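## Task

Take the orange jar out of the crowded tray and end up holding it motionless in the air. Its underside must sit clearly more than one jar height above the highest tops of the remaining jars. Grip it firmly, with the fingertips well down from its lid, and keep it away from all other things. Every other jar must still be in the tray, and the tray must lie flat on the table. At the end, nothing loose other than that jar and the tray may be gripped or squeezed.

## Robot and tools

ROBOT. Two six-joint arms, left_arm and right_arm, each ending in a two-finger parallel gripper. All poses share one scene frame. Its origin is on the table top midway between the arms, +x points out over the table, +z points up, and left_arm sits on the +y side. The arm names do not match the left or right of any camera image.

TOOL execute_actions. Argument "actions" is a list holding one item or none, and optional "pictures" (boolean) turns camera images on or off. Images come by default.
- Look: {"actions": []} sends nothing and returns the current state. After resuming from a summary, call this first to learn the scene number and its task.
- Move: {"actions": [{"rows": [...], "steps": N}]}. There are 1 to 15 rows and N is at most 15, defaulting to 15. Each step lasts 1/30 s. Row k is used on step k, and the final row repeats if N exceeds the row count.
- Wait: {"actions": [{"steps": N}]} with N up to 300. It commands nothing and returns after N steps, counted from the previous result.
A refused call sends nothing to the robot.

ROW LAYOUT. One flat list of 18 numbers covers both arms, even if only one moves. Numbers 1-9 are left_arm: six joint targets, then gripper position, force_limit and speed. Numbers 10-18 are right_arm in the same order. Joint targets are absolute angles in radians, in the order shown by Joint positions: shoulder pan (-3.142 to 3.142), shoulder lift (-6.283 to 6.283), elbow (0.000 to 3.142), wrist 1, wrist 2 and wrist 3 (each -6.283 to 6.283). A call is refused if a target goes more than 0.010 rad beyond a range end and also lies further out than the current angle. The real end may differ from the stated one by up to 0.010 rad. Targets beyond it are clipped, and the result then prints "joint sent to its limit"; this note may refer to an earlier action. Missing that note does not prove there is more room.

GRIPPER NUMBERS. All three are absolute settings in [-1, 1].
- position: +1 is fully open (85 mm), and the pads touch near -0.8. At -1 the fingers close until something blocks them.
- force_limit: the pad force on a 40 mm object closed slowly. It is roughly 20 N at -1, 128 N at 0 and 235 N at +1. Very thin or small objects receive less.
- speed: about 20 mm/s at -1, 85 at 0 and 150 at +1. Closing fast adds up to about 5 N (speed 0) or 12 N (speed +1).
To leave a gripper unchanged, repeat its previous three numbers, because 0 is a real command. New force_limit or speed values only apply once position changes by at least 0.01 (for example -1 to -0.98). To loosen a grip, open first. Closing pushes the fingertips about 13 mm further from the arm, so allow that clearance above surfaces.

GRIPPER GEOMETRY. The fingers point along the gripper's +z axis and close along its y axis. end_effector_position is the point between the closed pads. Fingertips reach about 19 mm past it when closed and 6 mm when fully open. A flat block sticks out about 9 cm from the last joint's axis toward the gripper's +x and turns with the gripper.

MOTION. Commands are smoothed and lag about 0.17 s. Joint speed and acceleration are capped. On each step the target is kept within a fixed lead of the measured angle: 0.394 rad for pan and lift, 0.493 for elbow, 0.69 for the wrists. If the targets would put the gripper more than 100 mm from where it is, all joints are scaled back. Big moves therefore need several calls or waits. Between calls the arms keep heading to the last row sent. They stop once everything is nearly still or a step is HELD, and after that only a new action moves them further. Fingers that are still moving finish their motion.

RESULTS.
- State line (left_arm | right_arm): end_effector_position in m, end_effector_quat_wxyz, and linear and angular velocity (m/s, rad/s). The printed position can be off, more so at long reach.
- Joint positions and Joint velocities: one block per arm, in rad and rad/s.
- Wrist force and Wrist torque: read in each end effector's own axes. They include contact, held weight and inertia, and mounted tool weight is already removed. Each has a fixed offset (force usually within 10 N) and noise (standard deviation up to 3.7 N), and saturates near 200 N. "no reading" is harmless.
- object_status: 0 moving, 1 blocked while opening, 2 blocked while closing (a grip), 3 at the target or pads touching. Any new position resets it to 0 until the fingers settle. A real grip is position -1 with status 2. If the object slips, the fingers close again by themselves, except after a grip at force_limit -1, which keeps showing 2 even if the object is lost.
- position_measured is in counts and not linear: 3 fully open, about 78 = 60 mm, 130 = 40 mm, 180 = 20 mm, 230 = pads touching.
- "joint command not followed": a clearance check changed or blocked joint targets on some steps; the rest of the row still ran. HELD marks steps where the row was not sent, fully or partly.
- MOTOR HOT appears from 70 °C. At 85 °C the arm is braked until it cools (OVER-TEMPERATURE FAULT). Holding loads heats motors, even while idle.

TOOL zoom_image. Arguments: "camera" (cam_high 672x504, cam_low 672x504, cam_left_wrist 504x504, cam_right_wrist 504x504) and "region" [x0, y0, x1, y1]. The region is in that camera's pixels, measured from the top-left, and is at most 504x504. It returns a closer view of that camera's latest image.

TOOL finished_scene. Argument "scene" (1 or 2) ends that scene for good. The result says whether the goal was met and gives the next task. The goal must still hold at that moment. Replying without a tool call ends everything.

AVOID.
- Pushing anything off the table.
- Letting the arms bump or press each other.
- Dropping, slamming or shoving hard.
- Exceeding joint load limits (N m): pan and lift 686, elbow 402, each wrist 99.5, with held weight included. This triggers a TORQUE FAULT.
- Any outside force of 150 N on an arm, tool or held object. This triggers a FORCE FAULT.
After either fault the arm stops and goes limp for 10 s and skips the rest of the call. Short tugs on a held object, or pushes on loose ones, can happen at random.

Each tool is called after "Call:" as a command line: name --argument value for each argument, lists and objects as JSON in quotes; but a table of rows of numbers goes row by row, as --pt "numbers of a row", without its own name.

## Session

Call:
execute_actions --actions '[]'

Scene clock: 0.00 s of 4400.00 s.
left_arm: end_effector_position=(+0.7258, +0.4385, +0.3194) position_measured=3 object_status=3 end_effector_quat_wxyz=(-0.033, +0.792, +0.435, -0.427) end_effector_velocity=(+0.001, -0.000, +0.000) end_effector_angular_velocity=(-0.000, -0.001, -0.000) | right_arm: end_effector_position=(+1.1937, +0.3785, +0.3834) position_measured=3 object_status=3 end_effector_quat_wxyz=(+0.111, -0.549, +0.630, +0.537) end_effector_velocity=(-0.000, -0.000, -0.001) end_effector_angular_velocity=(-0.000, -0.001, +0.001)
Joint positions: left_arm=[-0.346 -1.299  1.916 -1.462 -2.131  2.023] | right_arm=[ 0.193 -0.663  0.916 -1.421 -0.447 -1.363]
Joint velocities: left_arm=[-0.     0.    -0.001  0.    -0.     0.   ] | right_arm=[-0.    -0.     0.001 -0.001 -0.001 -0.001]
Motor temperatures (°C, as the motors report them): left_arm=[31 34 34 37 36 37] | right_arm=[34 32 33 37 36 36]
Wrist force (N, on the end effector, along its own x y z axes, offset not removed): no reading
Wrist torque (N m, same axes, about the end effector's origin, offset not removed): no reading

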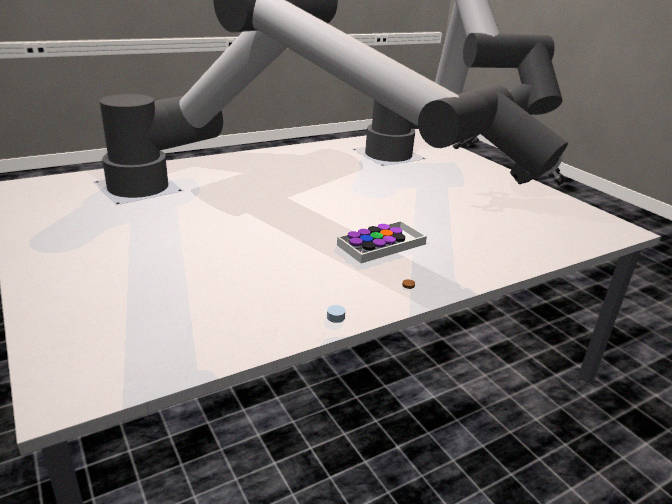

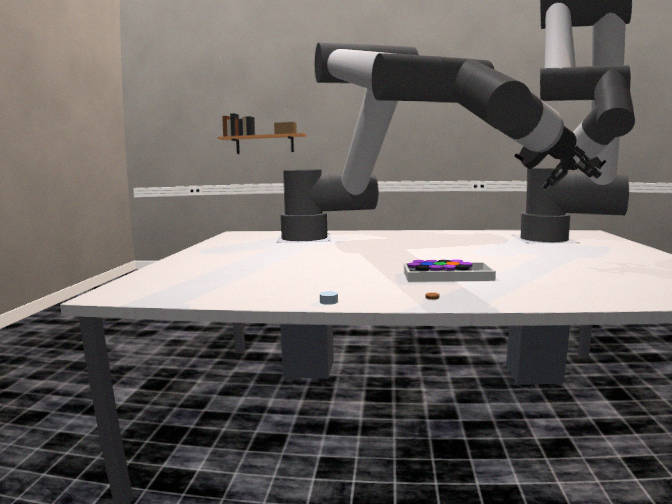

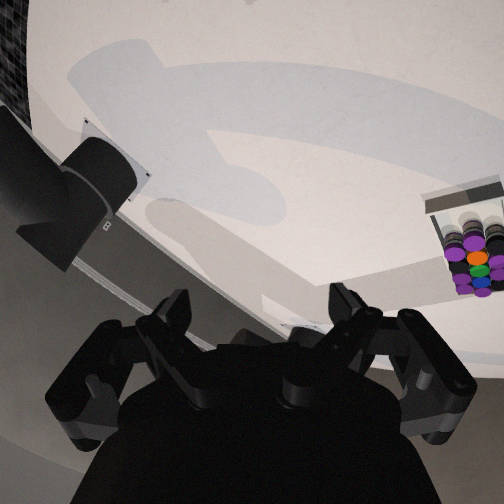

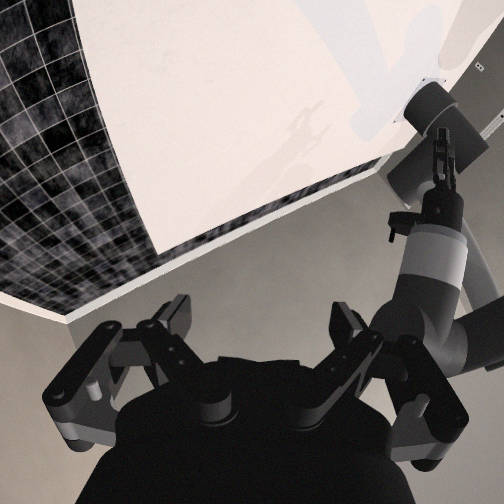

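Call:
zoom_image --camera "cam_high" --region '[320, 205, 440, 275]'

Call:
zoom_image --camera "cam_low" --region '[390, 240, 510, 300]'

Region (320, 205, 440, 275) of cam_high's 672x504 image, scaled by 4.200, with more detail than that image has; it fills the top 294 rows of this view, and the rest is white.

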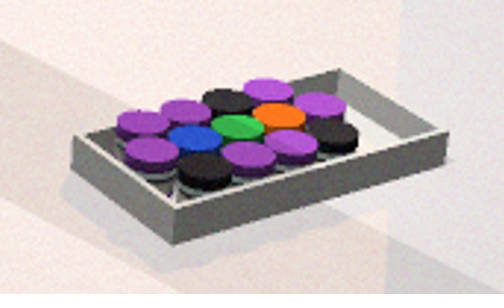

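Region (390, 240, 510, 300) of cam_low's 672x504 image, scaled by 4.200, with more detail than that image has.

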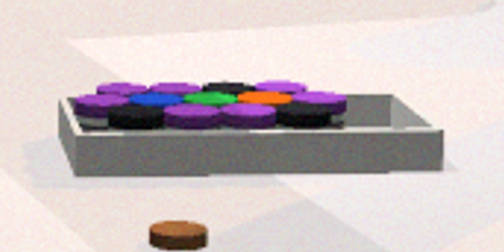

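Call:
execute_actions --actions '[{"rows":[[0.1,-1.299,1.916,-1.462,-2.131,2.023,1,0,0,0.248,-1.306,1.92,-2.185,-1.571,-1.363,1,0,0]]}]' --pictures false

Call:
execute_actions --actions '[{"steps":45}]'

Scene clock: 25.33 s of 4400.00 s.
left_arm: end_effector_position=(+0.7609, +0.6293, +0.3193) position_measured=3 object_status=3 end_effector_quat_wxyz=(+0.022, +0.730, +0.533, -0.427) end_effector_velocity=(+0.025, +0.449, +0.000) end_effector_angular_velocity=(-0.000, -0.002, +0.599) | right_arm: end_effector_position=(+1.0570, +0.2579, +0.4276) position_measured=3 object_status=3 end_effector_quat_wxyz=(-0.128, +0.722, -0.625, -0.267) end_effector_velocity=(-0.259, -0.370, +0.026) end_effector_angular_velocity=(-0.838, -0.759, +0.072)
Joint positions: left_arm=[-0.087 -1.299  1.916 -1.462 -2.131  2.023] | right_arm=[ 0.229 -0.981  1.307 -1.863 -0.971 -1.363]
Joint velocities: left_arm=[ 0.599  0.001 -0.002 -0.     0.     0.001] | right_arm=[ 0.036 -0.604  0.776 -0.584 -1.053 -0.   ]
Motor temperatures (°C, as the motors report them): left_arm=[31 34 34 37 36 37] | right_arm=[34 32 33 37 36 36]
Wrist force (N, on the end effector, along its own x y z axes, offset not removed): left_arm=[-10.7 4.2 3.8] | right_arm=[-1.5 2.7 0.2]
Wrist torque (N m, same axes, about the end effector's origin, offset not removed): left_arm=[1.61 1.68 0.26] | right_arm=[0.58 0.78 0.63]
Steps of this call (steps 1 to 90: nothing new was sent; then 21.83 s passed at rest; steps 91 to 105: all 15 steps of this action). Readings (joint positions | what the end effector reports):
91: left_arm=[-0.346 -1.299 1.916 -1.462 -2.131 2.023] | right_arm=[0.193 -0.663 0.916 -1.421 -0.447 -1.363] | left_arm position_measured=3 object_status=3 | right_arm position_measured=3 object_status=3
92: left_arm=[-0.344 -1.299 1.916 -1.462 -2.131 2.023] | right_arm=[0.194 -0.665 0.918 -1.423 -0.449 -1.363] | left_arm position_measured=3 object_status=3 | right_arm position_measured=3 object_status=3
94: left_arm=[-0.310 -1.299 1.916 -1.462 -2.131 2.023] | right_arm=[0.203 -0.698 0.960 -1.468 -0.495 -1.363] | left_arm position_measured=3 object_status=3 | right_arm position_measured=3 object_status=3
98: left_arm=[-0.228 -1.299 1.916 -1.462 -2.131 2.023] | right_arm=[0.216 -0.817 1.103 -1.662 -0.690 -1.363] | left_arm position_measured=3 object_status=3 | right_arm position_measured=3 object_status=3
105: the state above

Scene clock: 26.83 s of 4400.00 s.
left_arm: end_effector_position=(+0.7552, +0.7689, +0.3191) position_measured=3 object_status=3 end_effector_quat_wxyz=(+0.062, +0.677, +0.599, -0.423) end_effector_velocity=(+0.000, +0.000, +0.001) end_effector_angular_velocity=(-0.000, -0.002, -0.000) | right_arm: end_effector_position=(+0.7994, -0.0292, +0.3010) position_measured=3 object_status=3 end_effector_quat_wxyz=(-0.000, +0.766, -0.643, +0.000) end_effector_velocity=(-0.002, -0.001, -0.001) end_effector_angular_velocity=(-0.002, +0.002, +0.001)
Joint positions: left_arm=[ 0.1   -1.299  1.916 -1.462 -2.131  2.023] | right_arm=[ 0.248 -1.306  1.92  -2.185 -1.571 -1.363]
Joint velocities: left_arm=[ 0.    -0.001 -0.001  0.    -0.     0.   ] | right_arm=[ 0.    -0.001  0.003  0.001 -0.001 -0.001]
Motor temperatures (°C, as the motors report them): left_arm=[31 34 34 37 36 37] | right_arm=[34 32 33 37 36 36]
Wrist force (N, on the end effector, along its own x y z axes, offset not removed): left_arm=[-9.5 3.6 4.7] | right_arm=[0.3 1.3 1.7]
Wrist torque (N m, same axes, about the end effector's origin, offset not removed): left_arm=[1.56 1.41 0.29] | right_arm=[0.28 0.37 0.47]
Steps of this call (steps 1 to 45: the robot went on to your last target). Readings (joint positions | what the end effector reports):
1: left_arm=[-0.067 -1.299 1.916 -1.462 -2.131 2.023] | right_arm=[0.230 -1.001 1.333 -1.882 -1.006 -1.363] | left_arm position_measured=3 object_status=3 | right_arm position_measured=3 object_status=3
2: left_arm=[-0.046 -1.299 1.916 -1.462 -2.131 2.023] | right_arm=[0.231 -1.019 1.359 -1.900 -1.039 -1.363] | left_arm position_measured=3 object_status=3 | right_arm position_measured=3 object_status=3
4: left_arm=[-0.006 -1.299 1.916 -1.462 -2.131 2.023] | right_arm=[0.233 -1.052 1.411 -1.933 -1.099 -1.363] | left_arm position_measured=3 object_status=3 | right_arm position_measured=3 object_status=3
8: left_arm=[0.060 -1.299 1.916 -1.462 -2.131 2.023] | right_arm=[0.236 -1.105 1.510 -1.985 -1.196 -1.363] | left_arm position_measured=3 object_status=3 | right_arm position_measured=3 object_status=3
45: the state above

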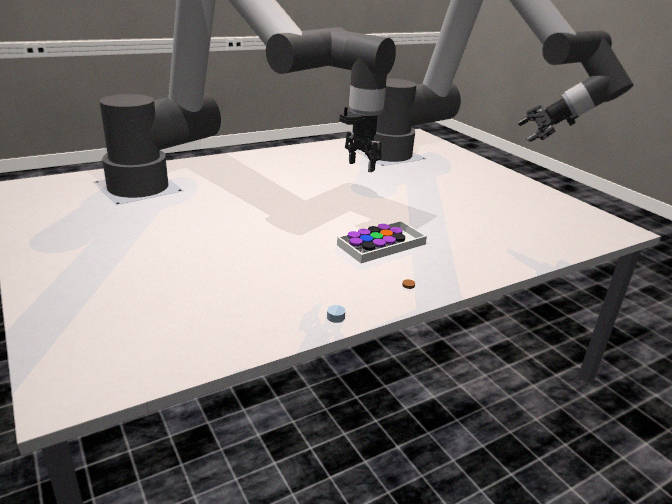

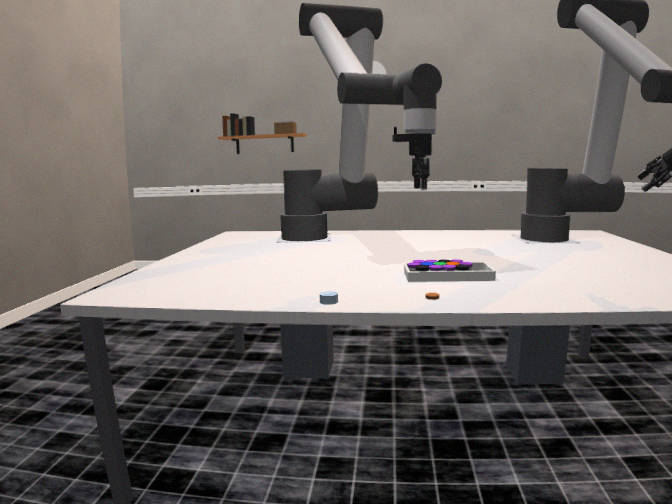

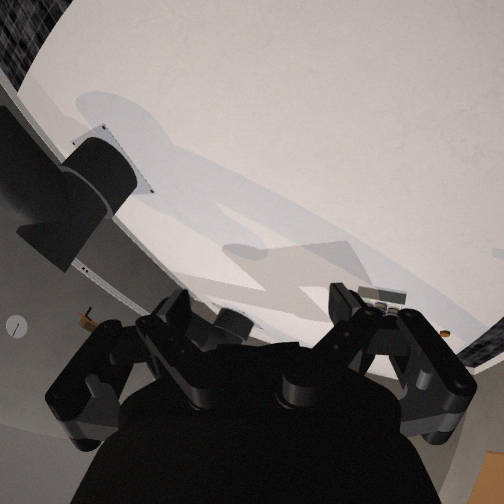

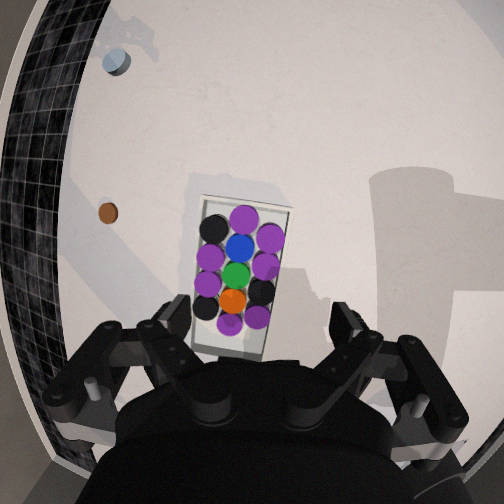

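Call:
execute_actions --actions '[{"rows":[[0.1,-1.299,1.916,-1.462,-2.131,2.023,1,0,0,0.319,-1.10,1.907,-2.378,-1.571,-1.209,1,0,0]]}]' --pictures false

Call:
execute_actions --actions '[{"steps":20}]'

Call:
zoom_image --camera "cam_low" --region '[380, 190, 520, 295]'

Call:
zoom_image --camera "cam_high" --region '[320, 170, 460, 275]'

Scene clock: 45.43 s of 4400.00 s.
left_arm: end_effector_position=(+0.7552, +0.7689, +0.3191) position_measured=3 object_status=3 end_effector_quat_wxyz=(+0.062, +0.677, +0.599, -0.423) end_effector_velocity=(+0.000, +0.001, -0.000) end_effector_angular_velocity=(+0.000, +0.000, +0.001) | right_arm: end_effector_position=(+0.8233, +0.0526, +0.1481) position_measured=3 object_status=3 end_effector_quat_wxyz=(+0.000, +0.741, -0.671, +0.000) end_effector_velocity=(+0.009, +0.064, -0.139) end_effector_angular_velocity=(-0.002, +0.000, -0.065)
Joint positions: left_arm=[ 0.1   -1.299  1.916 -1.462 -2.131  2.023] | right_arm=[ 0.312 -1.12   1.908 -2.359 -1.571 -1.224]
Joint velocities: left_arm=[ 0.001  0.    -0.001  0.     0.    -0.   ] | right_arm=[ 0.052  0.162 -0.01  -0.15  -0.002  0.117]
Motor temperatures (°C, as the motors report them): left_arm=[31 34 34 37 36 37] | right_arm=[34 32 33 37 36 36]
Wrist force (N, on the end effector, along its own x y z axes, offset not removed): left_arm=[-7.9 2.1 1.5] | right_arm=[1.2 1.4 2.0]
Wrist torque (N m, same axes, about the end effector's origin, offset not removed): left_arm=[1.14 1.27 0.36] | right_arm=[0.39 0.18 0.63]
Steps of this call (steps 1 to 15: the robot went on to your last target; steps 16 to 90: nothing new was sent; then 15.10 s passed at rest; steps 91 to 105: all 15 steps of this action). Readings (joint positions | what the end effector reports):
91: left_arm=[0.100 -1.299 1.916 -1.462 -2.131 2.023] | right_arm=[0.248 -1.306 1.920 -2.185 -1.571 -1.363] | left_arm position_measured=3 object_status=3 | right_arm position_measured=3 object_status=3
92: left_arm=[0.100 -1.299 1.916 -1.462 -2.131 2.023] | right_arm=[0.250 -1.304 1.920 -2.187 -1.571 -1.361] | left_arm position_measured=3 object_status=3 | right_arm position_measured=3 object_status=3
94: left_arm=[0.100 -1.299 1.916 -1.462 -2.131 2.023] | right_arm=[0.262 -1.274 1.917 -2.217 -1.571 -1.336] | left_arm position_measured=3 object_status=3 | right_arm position_measured=3 object_status=3
98: left_arm=[0.100 -1.299 1.916 -1.462 -2.131 2.023] | right_arm=[0.284 -1.207 1.914 -2.279 -1.571 -1.287] | left_arm position_measured=3 object_status=3 | right_arm position_measured=3 object_status=3
105: the state above

Scene clock: 46.10 s of 4400.00 s.
left_arm: end_effector_position=(+0.7552, +0.7689, +0.3191) position_measured=3 object_status=3 end_effector_quat_wxyz=(+0.062, +0.677, +0.599, -0.423) end_effector_velocity=(+0.001, -0.001, +0.000) end_effector_angular_velocity=(-0.000, -0.001, -0.001) | right_arm: end_effector_position=(+0.8244, +0.0608, +0.1309) position_measured=3 object_status=3 end_effector_quat_wxyz=(-0.000, +0.739, -0.674, +0.000) end_effector_velocity=(+0.000, +0.001, -0.001) end_effector_angular_velocity=(+0.001, +0.001, +0.001)
Joint positions: left_arm=[ 0.1   -1.299  1.916 -1.462 -2.131  2.023] | right_arm=[ 0.319 -1.1    1.907 -2.378 -1.571 -1.209]
Joint velocities: left_arm=[-0.001 -0.    -0.    -0.    -0.    -0.   ] | right_arm=[ 0.     0.001 -0.    -0.001  0.001 -0.001]
Motor temperatures (°C, as the motors report them): left_arm=[31 34 34 37 36 37] | right_arm=[34 32 33 37 36 36]
Wrist force (N, on the end effector, along its own x y z axes, offset not removed): left_arm=[-11.6 7.3 0.7] | right_arm=[0.5 3.1 -1.0]
Wrist torque (N m, same axes, about the end effector's origin, offset not removed): left_arm=[2.27 1.92 0.25] | right_arm=[0.71 0.42 0.63]
Steps of this call (steps 1 to 20: the robot went on to your last target). Readings (joint positions | what the end effector reports):
1: left_arm=[0.100 -1.299 1.916 -1.462 -2.131 2.023] | right_arm=[0.314 -1.115 1.908 -2.363 -1.571 -1.220] | left_arm position_measured=3 object_status=3 | right_arm position_measured=3 object_status=3
2: left_arm=[0.100 -1.299 1.916 -1.462 -2.131 2.023] | right_arm=[0.315 -1.112 1.908 -2.367 -1.571 -1.218] | left_arm position_measured=3 object_status=3 | right_arm position_measured=3 object_status=3
4: left_arm=[0.100 -1.299 1.916 -1.462 -2.131 2.023] | right_arm=[0.317 -1.107 1.907 -2.371 -1.571 -1.214] | left_arm position_measured=3 object_status=3 | right_arm position_measured=3 object_status=3
8: left_arm=[0.100 -1.299 1.916 -1.462 -2.131 2.023] | right_arm=[0.318 -1.102 1.907 -2.376 -1.571 -1.211] | left_arm position_measured=3 object_status=3 | right_arm position_measured=3 object_status=3
20: the state above

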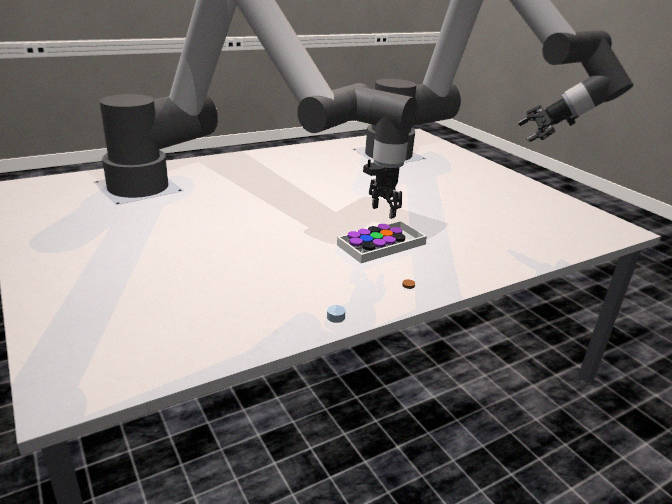

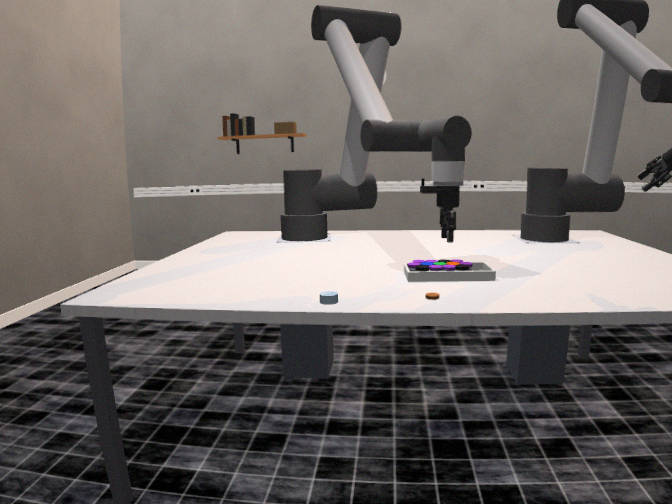

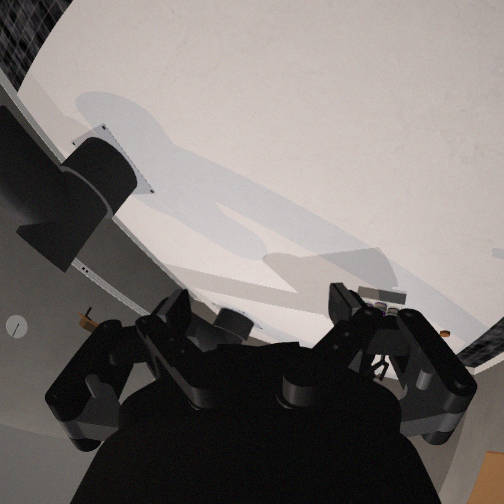

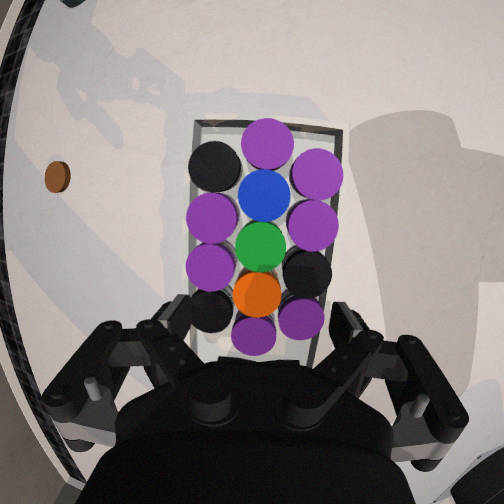

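Region (380, 190, 520, 295) of cam_low's 672x504 image, scaled by 3.600, with more detail than that image has; it fills the top 378 rows of this view, and the rest is white.

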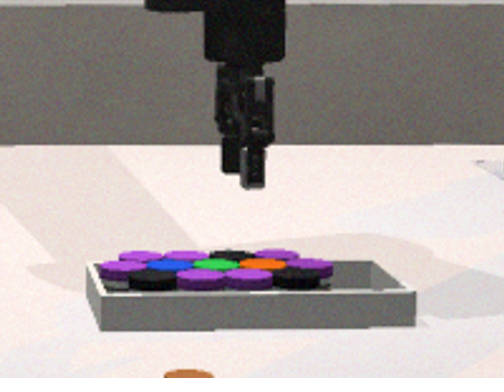

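Region (320, 170, 460, 275) of cam_high's 672x504 image, scaled by 3.600, with more detail than that image has; it fills the top 378 rows of this view, and the rest is white.

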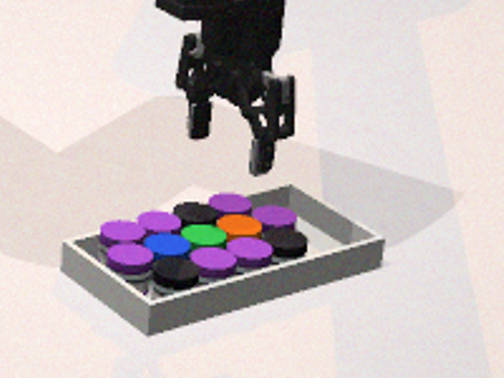

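Call:
execute_actions --actions '[{"rows":[[0.1,-1.299,1.916,-1.462,-2.131,2.023,1,0,0,0.356,-1.017,1.8942,-2.448,-1.571,-1.152,1,0,0]]}]' --pictures false

Call:
execute_actions --actions '[{"steps":12}]'

Call:
zoom_image --camera "cam_low" --region '[400, 215, 500, 290]'

Call:
zoom_image --camera "cam_high" --region '[340, 190, 440, 265]'

Scene clock: 60.53 s of 4400.00 s.
left_arm: end_effector_position=(+0.7552, +0.7689, +0.3191) position_measured=3 object_status=3 end_effector_quat_wxyz=(+0.062, +0.677, +0.599, -0.423) end_effector_velocity=(+0.000, -0.000, +0.000) end_effector_angular_velocity=(-0.000, -0.000, -0.000) | right_arm: end_effector_position=(+0.8215, +0.1021, +0.0642) position_measured=3 object_status=3 end_effector_quat_wxyz=(+0.000, +0.732, -0.681, +0.000) end_effector_velocity=(-0.001, +0.012, -0.020) end_effector_angular_velocity=(+0.000, -0.001, -0.007)
Joint positions: left_arm=[ 0.1   -1.299  1.916 -1.462 -2.131  2.023] | right_arm=[ 0.355 -1.02   1.895 -2.445 -1.571 -1.154]
Joint velocities: left_arm=[-0. -0. -0.  0. -0.  0.] | right_arm=[ 0.01   0.024 -0.004 -0.02  -0.     0.017]
Motor temperatures (°C, as the motors report them): left_arm=[31 34 34 37 36 37] | right_arm=[34 32 33 37 36 36]
Wrist force (N, on the end effector, along its own x y z axes, offset not removed): left_arm=[-8.9 2.1 5.9] | right_arm=[0.2 1.1 -0.2]
Wrist torque (N m, same axes, about the end effector's origin, offset not removed): left_arm=[1.13 1.50 0.32] | right_arm=[0.35 0.45 0.64]
Steps of this call (steps 1 to 15: the robot went on to your last target; steps 16 to 90: nothing new was sent; then 10.93 s passed at rest; steps 91 to 105: all 15 steps of this action). Readings (joint positions | what the end effector reports):
91: left_arm=[0.100 -1.299 1.916 -1.462 -2.131 2.023] | right_arm=[0.319 -1.100 1.907 -2.378 -1.571 -1.209] | left_arm position_measured=3 object_status=3 | right_arm position_measured=3 object_status=3
92: left_arm=[0.100 -1.299 1.916 -1.462 -2.131 2.023] | right_arm=[0.321 -1.098 1.906 -2.380 -1.571 -1.207] | left_arm position_measured=3 object_status=3 | right_arm position_measured=3 object_status=3
94: left_arm=[0.100 -1.299 1.916 -1.462 -2.131 2.023] | right_arm=[0.333 -1.073 1.902 -2.402 -1.571 -1.188] | left_arm position_measured=3 object_status=3 | right_arm position_measured=3 object_status=3
98: left_arm=[0.100 -1.299 1.916 -1.462 -2.131 2.023] | right_arm=[0.348 -1.036 1.897 -2.432 -1.571 -1.165] | left_arm position_measured=3 object_status=3 | right_arm position_measured=3 object_status=3
105: the state above

Scene clock: 60.93 s of 4400.00 s.
left_arm: end_effector_position=(+0.7552, +0.7689, +0.3191) position_measured=3 object_status=3 end_effector_quat_wxyz=(+0.062, +0.677, +0.599, -0.423) end_effector_velocity=(+0.000, +0.000, +0.000) end_effector_angular_velocity=(-0.000, -0.001, -0.000) | right_arm: end_effector_position=(+0.8213, +0.1035, +0.0618) position_measured=3 object_status=3 end_effector_quat_wxyz=(+0.000, +0.732, -0.682, +0.000) end_effector_velocity=(+0.000, +0.000, -0.001) end_effector_angular_velocity=(-0.000, -0.001, -0.001)
Joint positions: left_arm=[ 0.1   -1.299  1.916 -1.462 -2.131  2.023] | right_arm=[ 0.356 -1.017  1.894 -2.448 -1.571 -1.152]
Joint velocities: left_arm=[ 0.     0.    -0.001  0.     0.     0.001] | right_arm=[ 0.     0.001 -0.    -0.001 -0.     0.001]
Motor temperatures (°C, as the motors report them): left_arm=[31 34 34 37 36 37] | right_arm=[34 32 33 37 36 36]
Wrist force (N, on the end effector, along its own x y z axes, offset not removed): left_arm=[-10.5 3.8 3.0] | right_arm=[0.7 0.8 1.0]
Wrist torque (N m, same axes, about the end effector's origin, offset not removed): left_arm=[1.42 1.68 0.45] | right_arm=[0.22 0.45 0.68]
Steps of this call (steps 1 to 12: the robot went on to your last target). Readings (joint positions | what the end effector reports):
1: left_arm=[0.100 -1.299 1.916 -1.462 -2.131 2.023] | right_arm=[0.355 -1.019 1.895 -2.446 -1.571 -1.154] | left_arm position_measured=3 object_status=3 | right_arm position_measured=3 object_status=3
2: left_arm=[0.100 -1.299 1.916 -1.462 -2.131 2.023] | right_arm=[0.355 -1.019 1.894 -2.447 -1.571 -1.153] | left_arm position_measured=3 object_status=3 | right_arm position_measured=3 object_status=3
4: left_arm=[0.100 -1.299 1.916 -1.462 -2.131 2.023] | right_arm=[0.356 -1.018 1.894 -2.447 -1.571 -1.153] | left_arm position_measured=3 object_status=3 | right_arm position_measured=3 object_status=3
8: left_arm=[0.100 -1.299 1.916 -1.462 -2.131 2.023] | right_arm=[0.356 -1.017 1.894 -2.448 -1.571 -1.152] | left_arm position_measured=3 object_status=3 | right_arm position_measured=3 object_status=3
12: the state above

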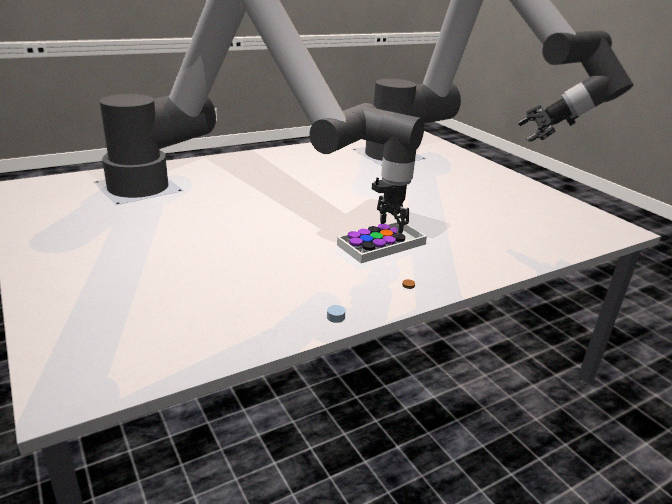

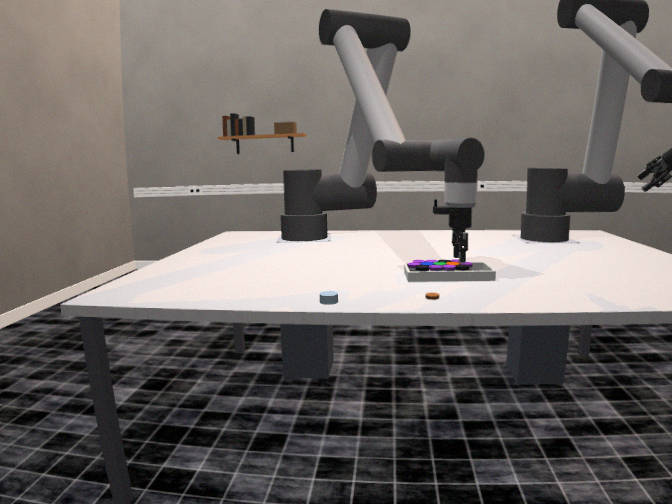

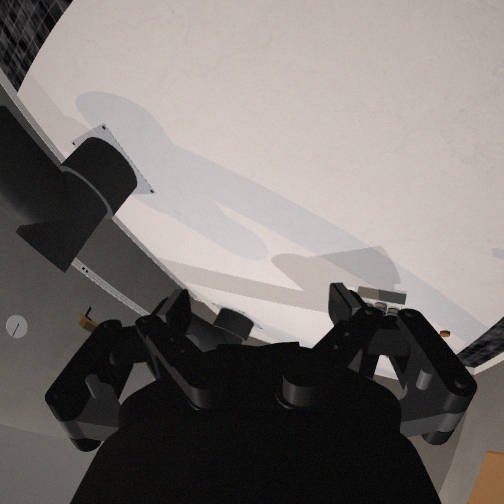

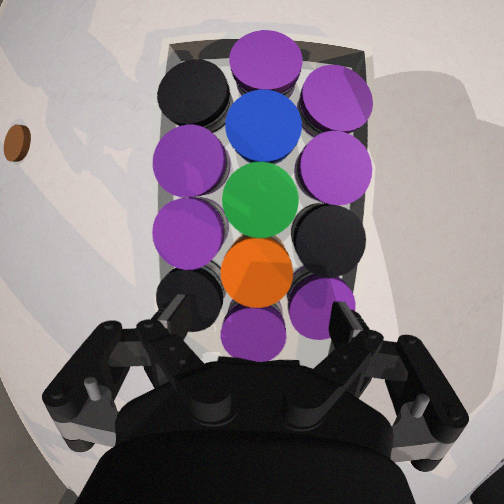

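Region (400, 215, 500, 290) of cam_low's 672x504 image, scaled by 5.040, with more detail than that image has; it fills the top 378 rows of this view, and the rest is white.

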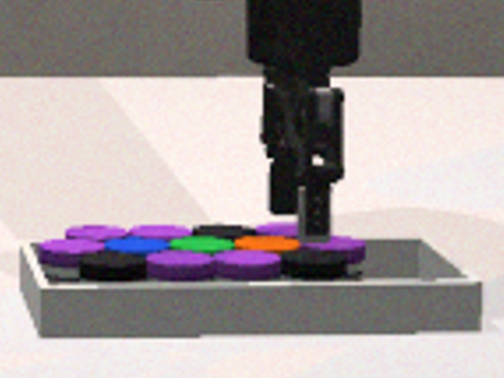

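Region (340, 190, 440, 265) of cam_high's 672x504 image, scaled by 5.040, with more detail than that image has; it fills the top 378 rows of this view, and the rest is white.

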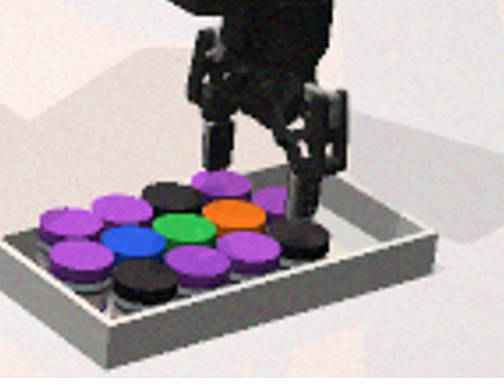

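Call:
execute_actions --actions '[{"rows":[[0.1,-1.299,1.916,-1.462,-2.131,2.023,1,0,0,0.354,-1.0049,1.8917,-2.4576,-1.571,-1.152,1,0,0]]}]' --pictures false

Call:
execute_actions --actions '[{"rows":[[0.1,-1.299,1.916,-1.462,-2.131,2.023,1,0,0,0.354,-1.003,1.8923,-2.4601,-1.571,-1.152,1,0,0]]}]' --pictures false

Scene clock: 66.83 s of 4400.00 s.
left_arm: end_effector_position=(+0.7552, +0.7689, +0.3191) position_measured=3 object_status=3 end_effector_quat_wxyz=(+0.062, +0.677, +0.599, -0.423) end_effector_velocity=(-0.002, -0.000, -0.003) end_effector_angular_velocity=(-0.000, +0.004, -0.001) | right_arm: end_effector_position=(+0.8258, +0.1037, +0.0524) position_measured=3 object_status=3 end_effector_quat_wxyz=(-0.000, +0.731, -0.682, +0.000) end_effector_velocity=(+0.001, +0.001, -0.002) end_effector_angular_velocity=(+0.003, +0.001, +0.001)
Joint positions: left_arm=[ 0.1   -1.299  1.916 -1.462 -2.131  2.023] | right_arm=[ 0.354 -1.006  1.892 -2.457 -1.571 -1.152]
Joint velocities: left_arm=[-0.     0.002  0.003  0.     0.     0.   ] | right_arm=[-0.001  0.002 -0.001 -0.002  0.003 -0.002]
Motor temperatures (°C, as the motors report them): left_arm=[31 34 34 37 36 37] | right_arm=[34 32 33 37 36 36]
Wrist force (N, on the end effector, along its own x y z axes, offset not removed): left_arm=[-12.0 3.7 1.9] | right_arm=[1.7 15.0 -56.5]
Wrist torque (N m, same axes, about the end effector's origin, offset not removed): left_arm=[1.53 1.89 0.42] | right_arm=[0.42 0.64 0.66]
Steps of this call (steps 1 to 15: the robot went on to your last target; steps 16 to 90: nothing new was sent; then 2.40 s passed at rest; steps 91 to 105: all 15 steps of this action). Readings (joint positions | what the end effector reports):
91: left_arm=[0.100 -1.299 1.916 -1.462 -2.131 2.023] | right_arm=[0.356 -1.017 1.894 -2.448 -1.571 -1.152] | left_arm position_measured=3 object_status=3 | right_arm position_measured=3 object_status=3
92: left_arm=[0.100 -1.299 1.916 -1.462 -2.131 2.023] | right_arm=[0.356 -1.016 1.894 -2.449 -1.571 -1.152] | left_arm position_measured=3 object_status=3 | right_arm position_measured=3 object_status=3
94: left_arm=[0.100 -1.299 1.916 -1.462 -2.131 2.023] | right_arm=[0.355 -1.012 1.893 -2.452 -1.571 -1.152] | left_arm position_measured=3 object_status=3 | right_arm position_measured=3 object_status=3
98: left_arm=[0.100 -1.299 1.916 -1.462 -2.131 2.023] | right_arm=[0.355 -1.007 1.892 -2.456 -1.571 -1.152] | left_arm position_measured=3 object_status=3 | right_arm position_measured=3 object_status=3
105: the state above

Scene clock: 77.07 s of 4400.00 s.
left_arm: end_effector_position=(+0.7552, +0.7689, +0.3191) position_measured=3 object_status=3 end_effector_quat_wxyz=(+0.062, +0.677, +0.599, -0.423) end_effector_velocity=(-0.002, +0.000, -0.001) end_effector_angular_velocity=(-0.000, +0.001, -0.000) | right_arm: end_effector_position=(+0.8269, +0.1042, +0.0528) position_measured=3 object_status=3 end_effector_quat_wxyz=(-0.001, +0.731, -0.682, +0.001) end_effector_velocity=(+0.000, -0.000, +0.000) end_effector_angular_velocity=(-0.000, -0.000, +0.000)
Joint positions: left_arm=[ 0.1   -1.299  1.916 -1.462 -2.131  2.023] | right_arm=[ 0.354 -1.005  1.891 -2.46  -1.571 -1.152]
Joint velocities: left_arm=[ 0.    -0.001  0.002 -0.     0.     0.001] | right_arm=[-0.  0. -0.  0. -0. -0.]
Motor temperatures (°C, as the motors report them): left_arm=[31 34 34 37 36 37] | right_arm=[34 32 33 37 36 36]
Wrist force (N, on the end effector, along its own x y z axes, offset not removed): left_arm=[-9.5 5.8 5.1] | right_arm=[2.0 8.7 -23.4]
Wrist torque (N m, same axes, about the end effector's origin, offset not removed): left_arm=[1.85 1.62 0.20] | right_arm=[-0.04 0.21 0.48]
FORCE FAULT: contact force on the right arm reached its limit, and that arm stopped for 10 seconds. The contact can be on any part of that arm, not only on its tool. That arm's remaining commands of this call were not run. That arm holds still and accepts commands again. Move the arm away from the contact; if what it grips holds it there, let go first. Pushing or pulling that hard again can fault the arm again.
The stop of the right arm began at step 7 of this call (marked STOPPED below). From that step on that arm followed nothing that you had sent. 9 of its steps, steps kept back included, did not run and will not run. Nothing is kept back now, and the robot has no last target.
Steps of this call (steps 1 to 15: all 15 steps of this action; steps 16 to 307: the stop continued). Readings (joint positions | what the end effector reports):
1: left_arm=[0.100 -1.299 1.916 -1.462 -2.131 2.023] | right_arm=[0.354 -1.005 1.892 -2.457 -1.571 -1.152] | left_arm position_measured=3 object_status=3 | right_arm position_measured=3 object_status=3
2: left_arm=[0.100 -1.299 1.916 -1.462 -2.131 2.023] | right_arm=[0.354 -1.005 1.892 -2.458 -1.571 -1.152] | left_arm position_measured=3 object_status=3 | right_arm position_measured=3 object_status=3
4: left_arm=[0.100 -1.299 1.916 -1.462 -2.131 2.023] | right_arm=[0.354 -1.005 1.892 -2.459 -1.571 -1.152] | left_arm position_measured=3 object_status=3 | right_arm position_measured=3 object_status=3
7: left_arm=[0.100 -1.299 1.916 -1.462 -2.131 2.023] | right_arm=[0.354 -1.005 1.891 -2.460 -1.571 -1.152] | left_arm position_measured=3 object_status=3 | right_arm position_measured=3 object_status=3 STOPPED (the right arm)
8: left_arm=[0.100 -1.299 1.916 -1.462 -2.131 2.023] | right_arm=[0.354 -1.005 1.891 -2.460 -1.571 -1.152] | left_arm position_measured=3 object_status=3 | right_arm position_measured=3 object_status=3
307: the state above

Call:
execute_actions --actions '[{"rows":[[0.1,-1.299,1.916,-1.462,-2.131,2.023,1,0,0,0.354,-1.0061,1.8914,-2.4561,-1.571,-1.152,1,0,0]]}]' --pictures false

Scene clock: 84.83 s of 4400.00 s.
left_arm: end_effector_position=(+0.7552, +0.7689, +0.3191) position_measured=3 object_status=3 end_effector_quat_wxyz=(+0.062, +0.677, +0.599, -0.423) end_effector_velocity=(+0.001, +0.000, +0.001) end_effector_angular_velocity=(+0.001, -0.001, +0.000) | right_arm: end_effector_position=(+0.8258, +0.1036, +0.0529) position_measured=3 object_status=3 end_effector_quat_wxyz=(-0.000, +0.731, -0.682, +0.000) end_effector_velocity=(-0.002, -0.001, -0.001) end_effector_angular_velocity=(-0.002, +0.002, +0.000)
Joint positions: left_arm=[ 0.1   -1.299  1.916 -1.462 -2.131  2.023] | right_arm=[ 0.354 -1.006  1.891 -2.456 -1.571 -1.152]
Joint velocities: left_arm=[ 0.     0.    -0.002 -0.     0.    -0.   ] | right_arm=[ 0.    -0.     0.002  0.002 -0.001  0.   ]
Motor temperatures (°C, as the motors report them): left_arm=[31 34 34 37 36 37] | right_arm=[34 32 33 37 36 36]
Wrist force (N, on the end effector, along its own x y z axes, offset not removed): left_arm=[-8.5 -1.4 3.2] | right_arm=[-0.1 -2.3 -10.0]
Wrist torque (N m, same axes, about the end effector's origin, offset not removed): left_arm=[0.43 1.44 0.37] | right_arm=[0.64 0.20 0.54]
Steps of this call (steps 1 to 90: nothing new was sent; then 4.27 s passed at rest; steps 91 to 105: all 15 steps of this action). Readings (joint positions | what the end effector reports):
91: left_arm=[0.100 -1.299 1.916 -1.462 -2.131 2.023] | right_arm=[0.354 -1.005 1.891 -2.460 -1.571 -1.152] | left_arm position_measured=3 object_status=3 | right_arm position_measured=3 object_status=3
92: left_arm=[0.100 -1.299 1.916 -1.462 -2.131 2.023] | right_arm=[0.354 -1.005 1.891 -2.460 -1.571 -1.152] | left_arm position_measured=3 object_status=3 | right_arm position_measured=3 object_status=3
94: left_arm=[0.100 -1.299 1.916 -1.462 -2.131 2.023] | right_arm=[0.354 -1.005 1.891 -2.458 -1.571 -1.152] | left_arm position_measured=3 object_status=3 | right_arm position_measured=3 object_status=3
98: left_arm=[0.100 -1.299 1.916 -1.462 -2.131 2.023] | right_arm=[0.354 -1.006 1.891 -2.457 -1.571 -1.152] | left_arm position_measured=3 object_status=3 | right_arm position_measured=3 object_status=3
105: the state above

Drag 10 mm, slightly lower (0.2 mm).

Call:
execute_actions --actions '[{"rows":[[0.1,-1.299,1.916,-1.462,-2.131,2.023,1,0,0,0.354,-1.0059,1.8914,-2.4563,-1.571,-1.152,1,0,0],[0.1,-1.299,1.916,-1.462,-2.131,2.023,1,0,0,0.3557,-1.005,1.8896,-2.4554,-1.571,-1.1503,1,0,0],[0.1,-1.299,1.916,-1.462,-2.131,2.023,1,0,0,0.3574,-1.0041,1.8878,-2.4545,-1.571,-1.1486,1,0,0],[0.1,-1.299,1.916,-1.462,-2.131,2.023,1,0,0,0.3591,-1.0032,1.886,-2.4536,-1.571,-1.1469,1,0,0],[0.1,-1.299,1.916,-1.462,-2.131,2.023,1,0,0,0.3608,-1.0023,1.8842,-2.4527,-1.571,-1.1452,1,0,0],[0.1,-1.299,1.916,-1.462,-2.131,2.023,1,0,0,0.3625,-1.0014,1.8824,-2.4518,-1.571,-1.1435,1,0,0]]}]'

Scene clock: 90.30 s of 4400.00 s.
left_arm: end_effector_position=(+0.7552, +0.7689, +0.3191) position_measured=3 object_status=3 end_effector_quat_wxyz=(+0.062, +0.677, +0.599, -0.423) end_effector_velocity=(-0.001, -0.000, -0.000) end_effector_angular_velocity=(-0.000, +0.001, -0.000) | right_arm: end_effector_position=(+0.8251, +0.1127, +0.0528) position_measured=3 object_status=3 end_effector_quat_wxyz=(-0.000, +0.731, -0.682, +0.000) end_effector_velocity=(-0.001, +0.007, -0.000) end_effector_angular_velocity=(+0.001, -0.001, +0.002)
Joint positions: left_arm=[ 0.1   -1.299  1.916 -1.462 -2.131  2.023] | right_arm=[ 0.362 -1.002  1.883 -2.452 -1.571 -1.144]
Joint velocities: left_arm=[-0.    -0.     0.001  0.    -0.     0.   ] | right_arm=[ 0.006  0.003 -0.005  0.001  0.     0.004]
Motor temperatures (°C, as the motors report them): left_arm=[31 34 34 37 36 37] | right_arm=[34 32 33 37 36 36]
Wrist force (N, on the end effector, along its own x y z axes, offset not removed): left_arm=[-10.8 5.8 3.3] | right_arm=[7.4 4.0 -16.9]
Wrist torque (N m, same axes, about the end effector's origin, offset not removed): left_arm=[1.82 1.69 0.36] | right_arm=[1.46 0.08 0.64]
Steps of this call (steps 1 to 15: the robot went on to your last target; steps 16 to 90: nothing new was sent; then 1.97 s passed at rest; steps 91 to 105: all 15 steps of this action). Readings (joint positions | what the end effector reports):
91: left_arm=[0.100 -1.299 1.916 -1.462 -2.131 2.023] | right_arm=[0.354 -1.006 1.891 -2.456 -1.571 -1.152] | left_arm position_measured=3 object_status=3 | right_arm position_measured=3 object_status=3
92: left_arm=[0.100 -1.299 1.916 -1.462 -2.131 2.023] | right_arm=[0.354 -1.006 1.891 -2.456 -1.571 -1.152] | left_arm position_measured=3 object_status=3 | right_arm position_measured=3 object_status=3
94: left_arm=[0.100 -1.299 1.916 -1.462 -2.131 2.023] | right_arm=[0.354 -1.006 1.891 -2.456 -1.571 -1.152] | left_arm position_measured=3 object_status=3 | right_arm position_measured=3 object_status=3
98: left_arm=[0.100 -1.299 1.916 -1.462 -2.131 2.023] | right_arm=[0.358 -1.004 1.887 -2.454 -1.571 -1.148] | left_arm position_measured=3 object_status=3 | right_arm position_measured=3 object_status=3
105: the state above

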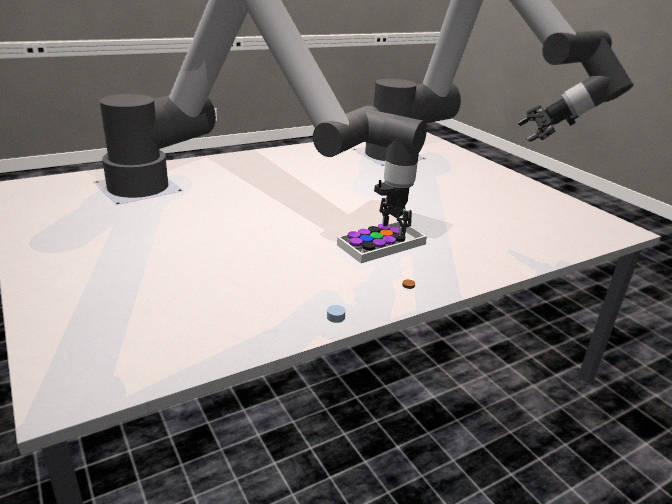

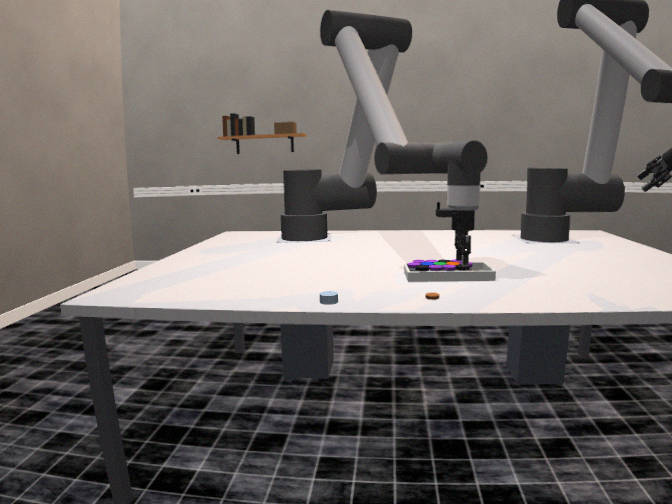

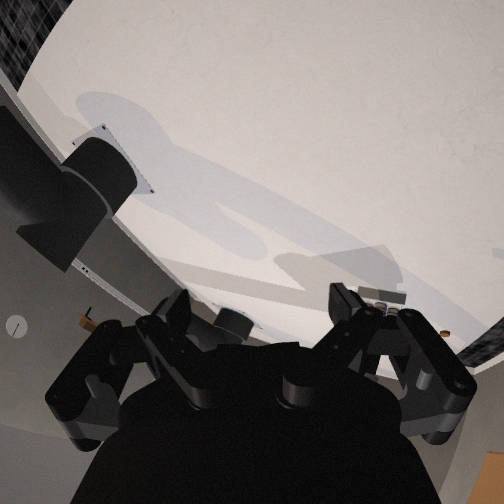

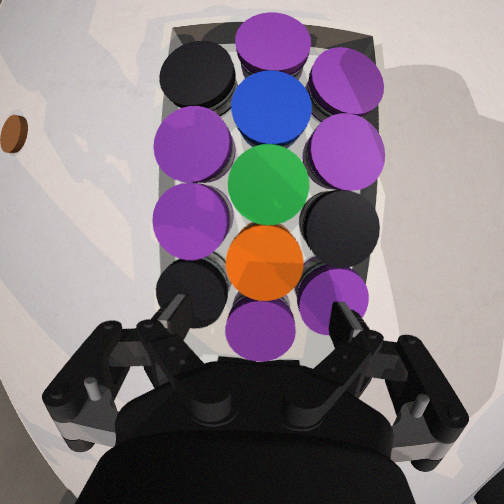

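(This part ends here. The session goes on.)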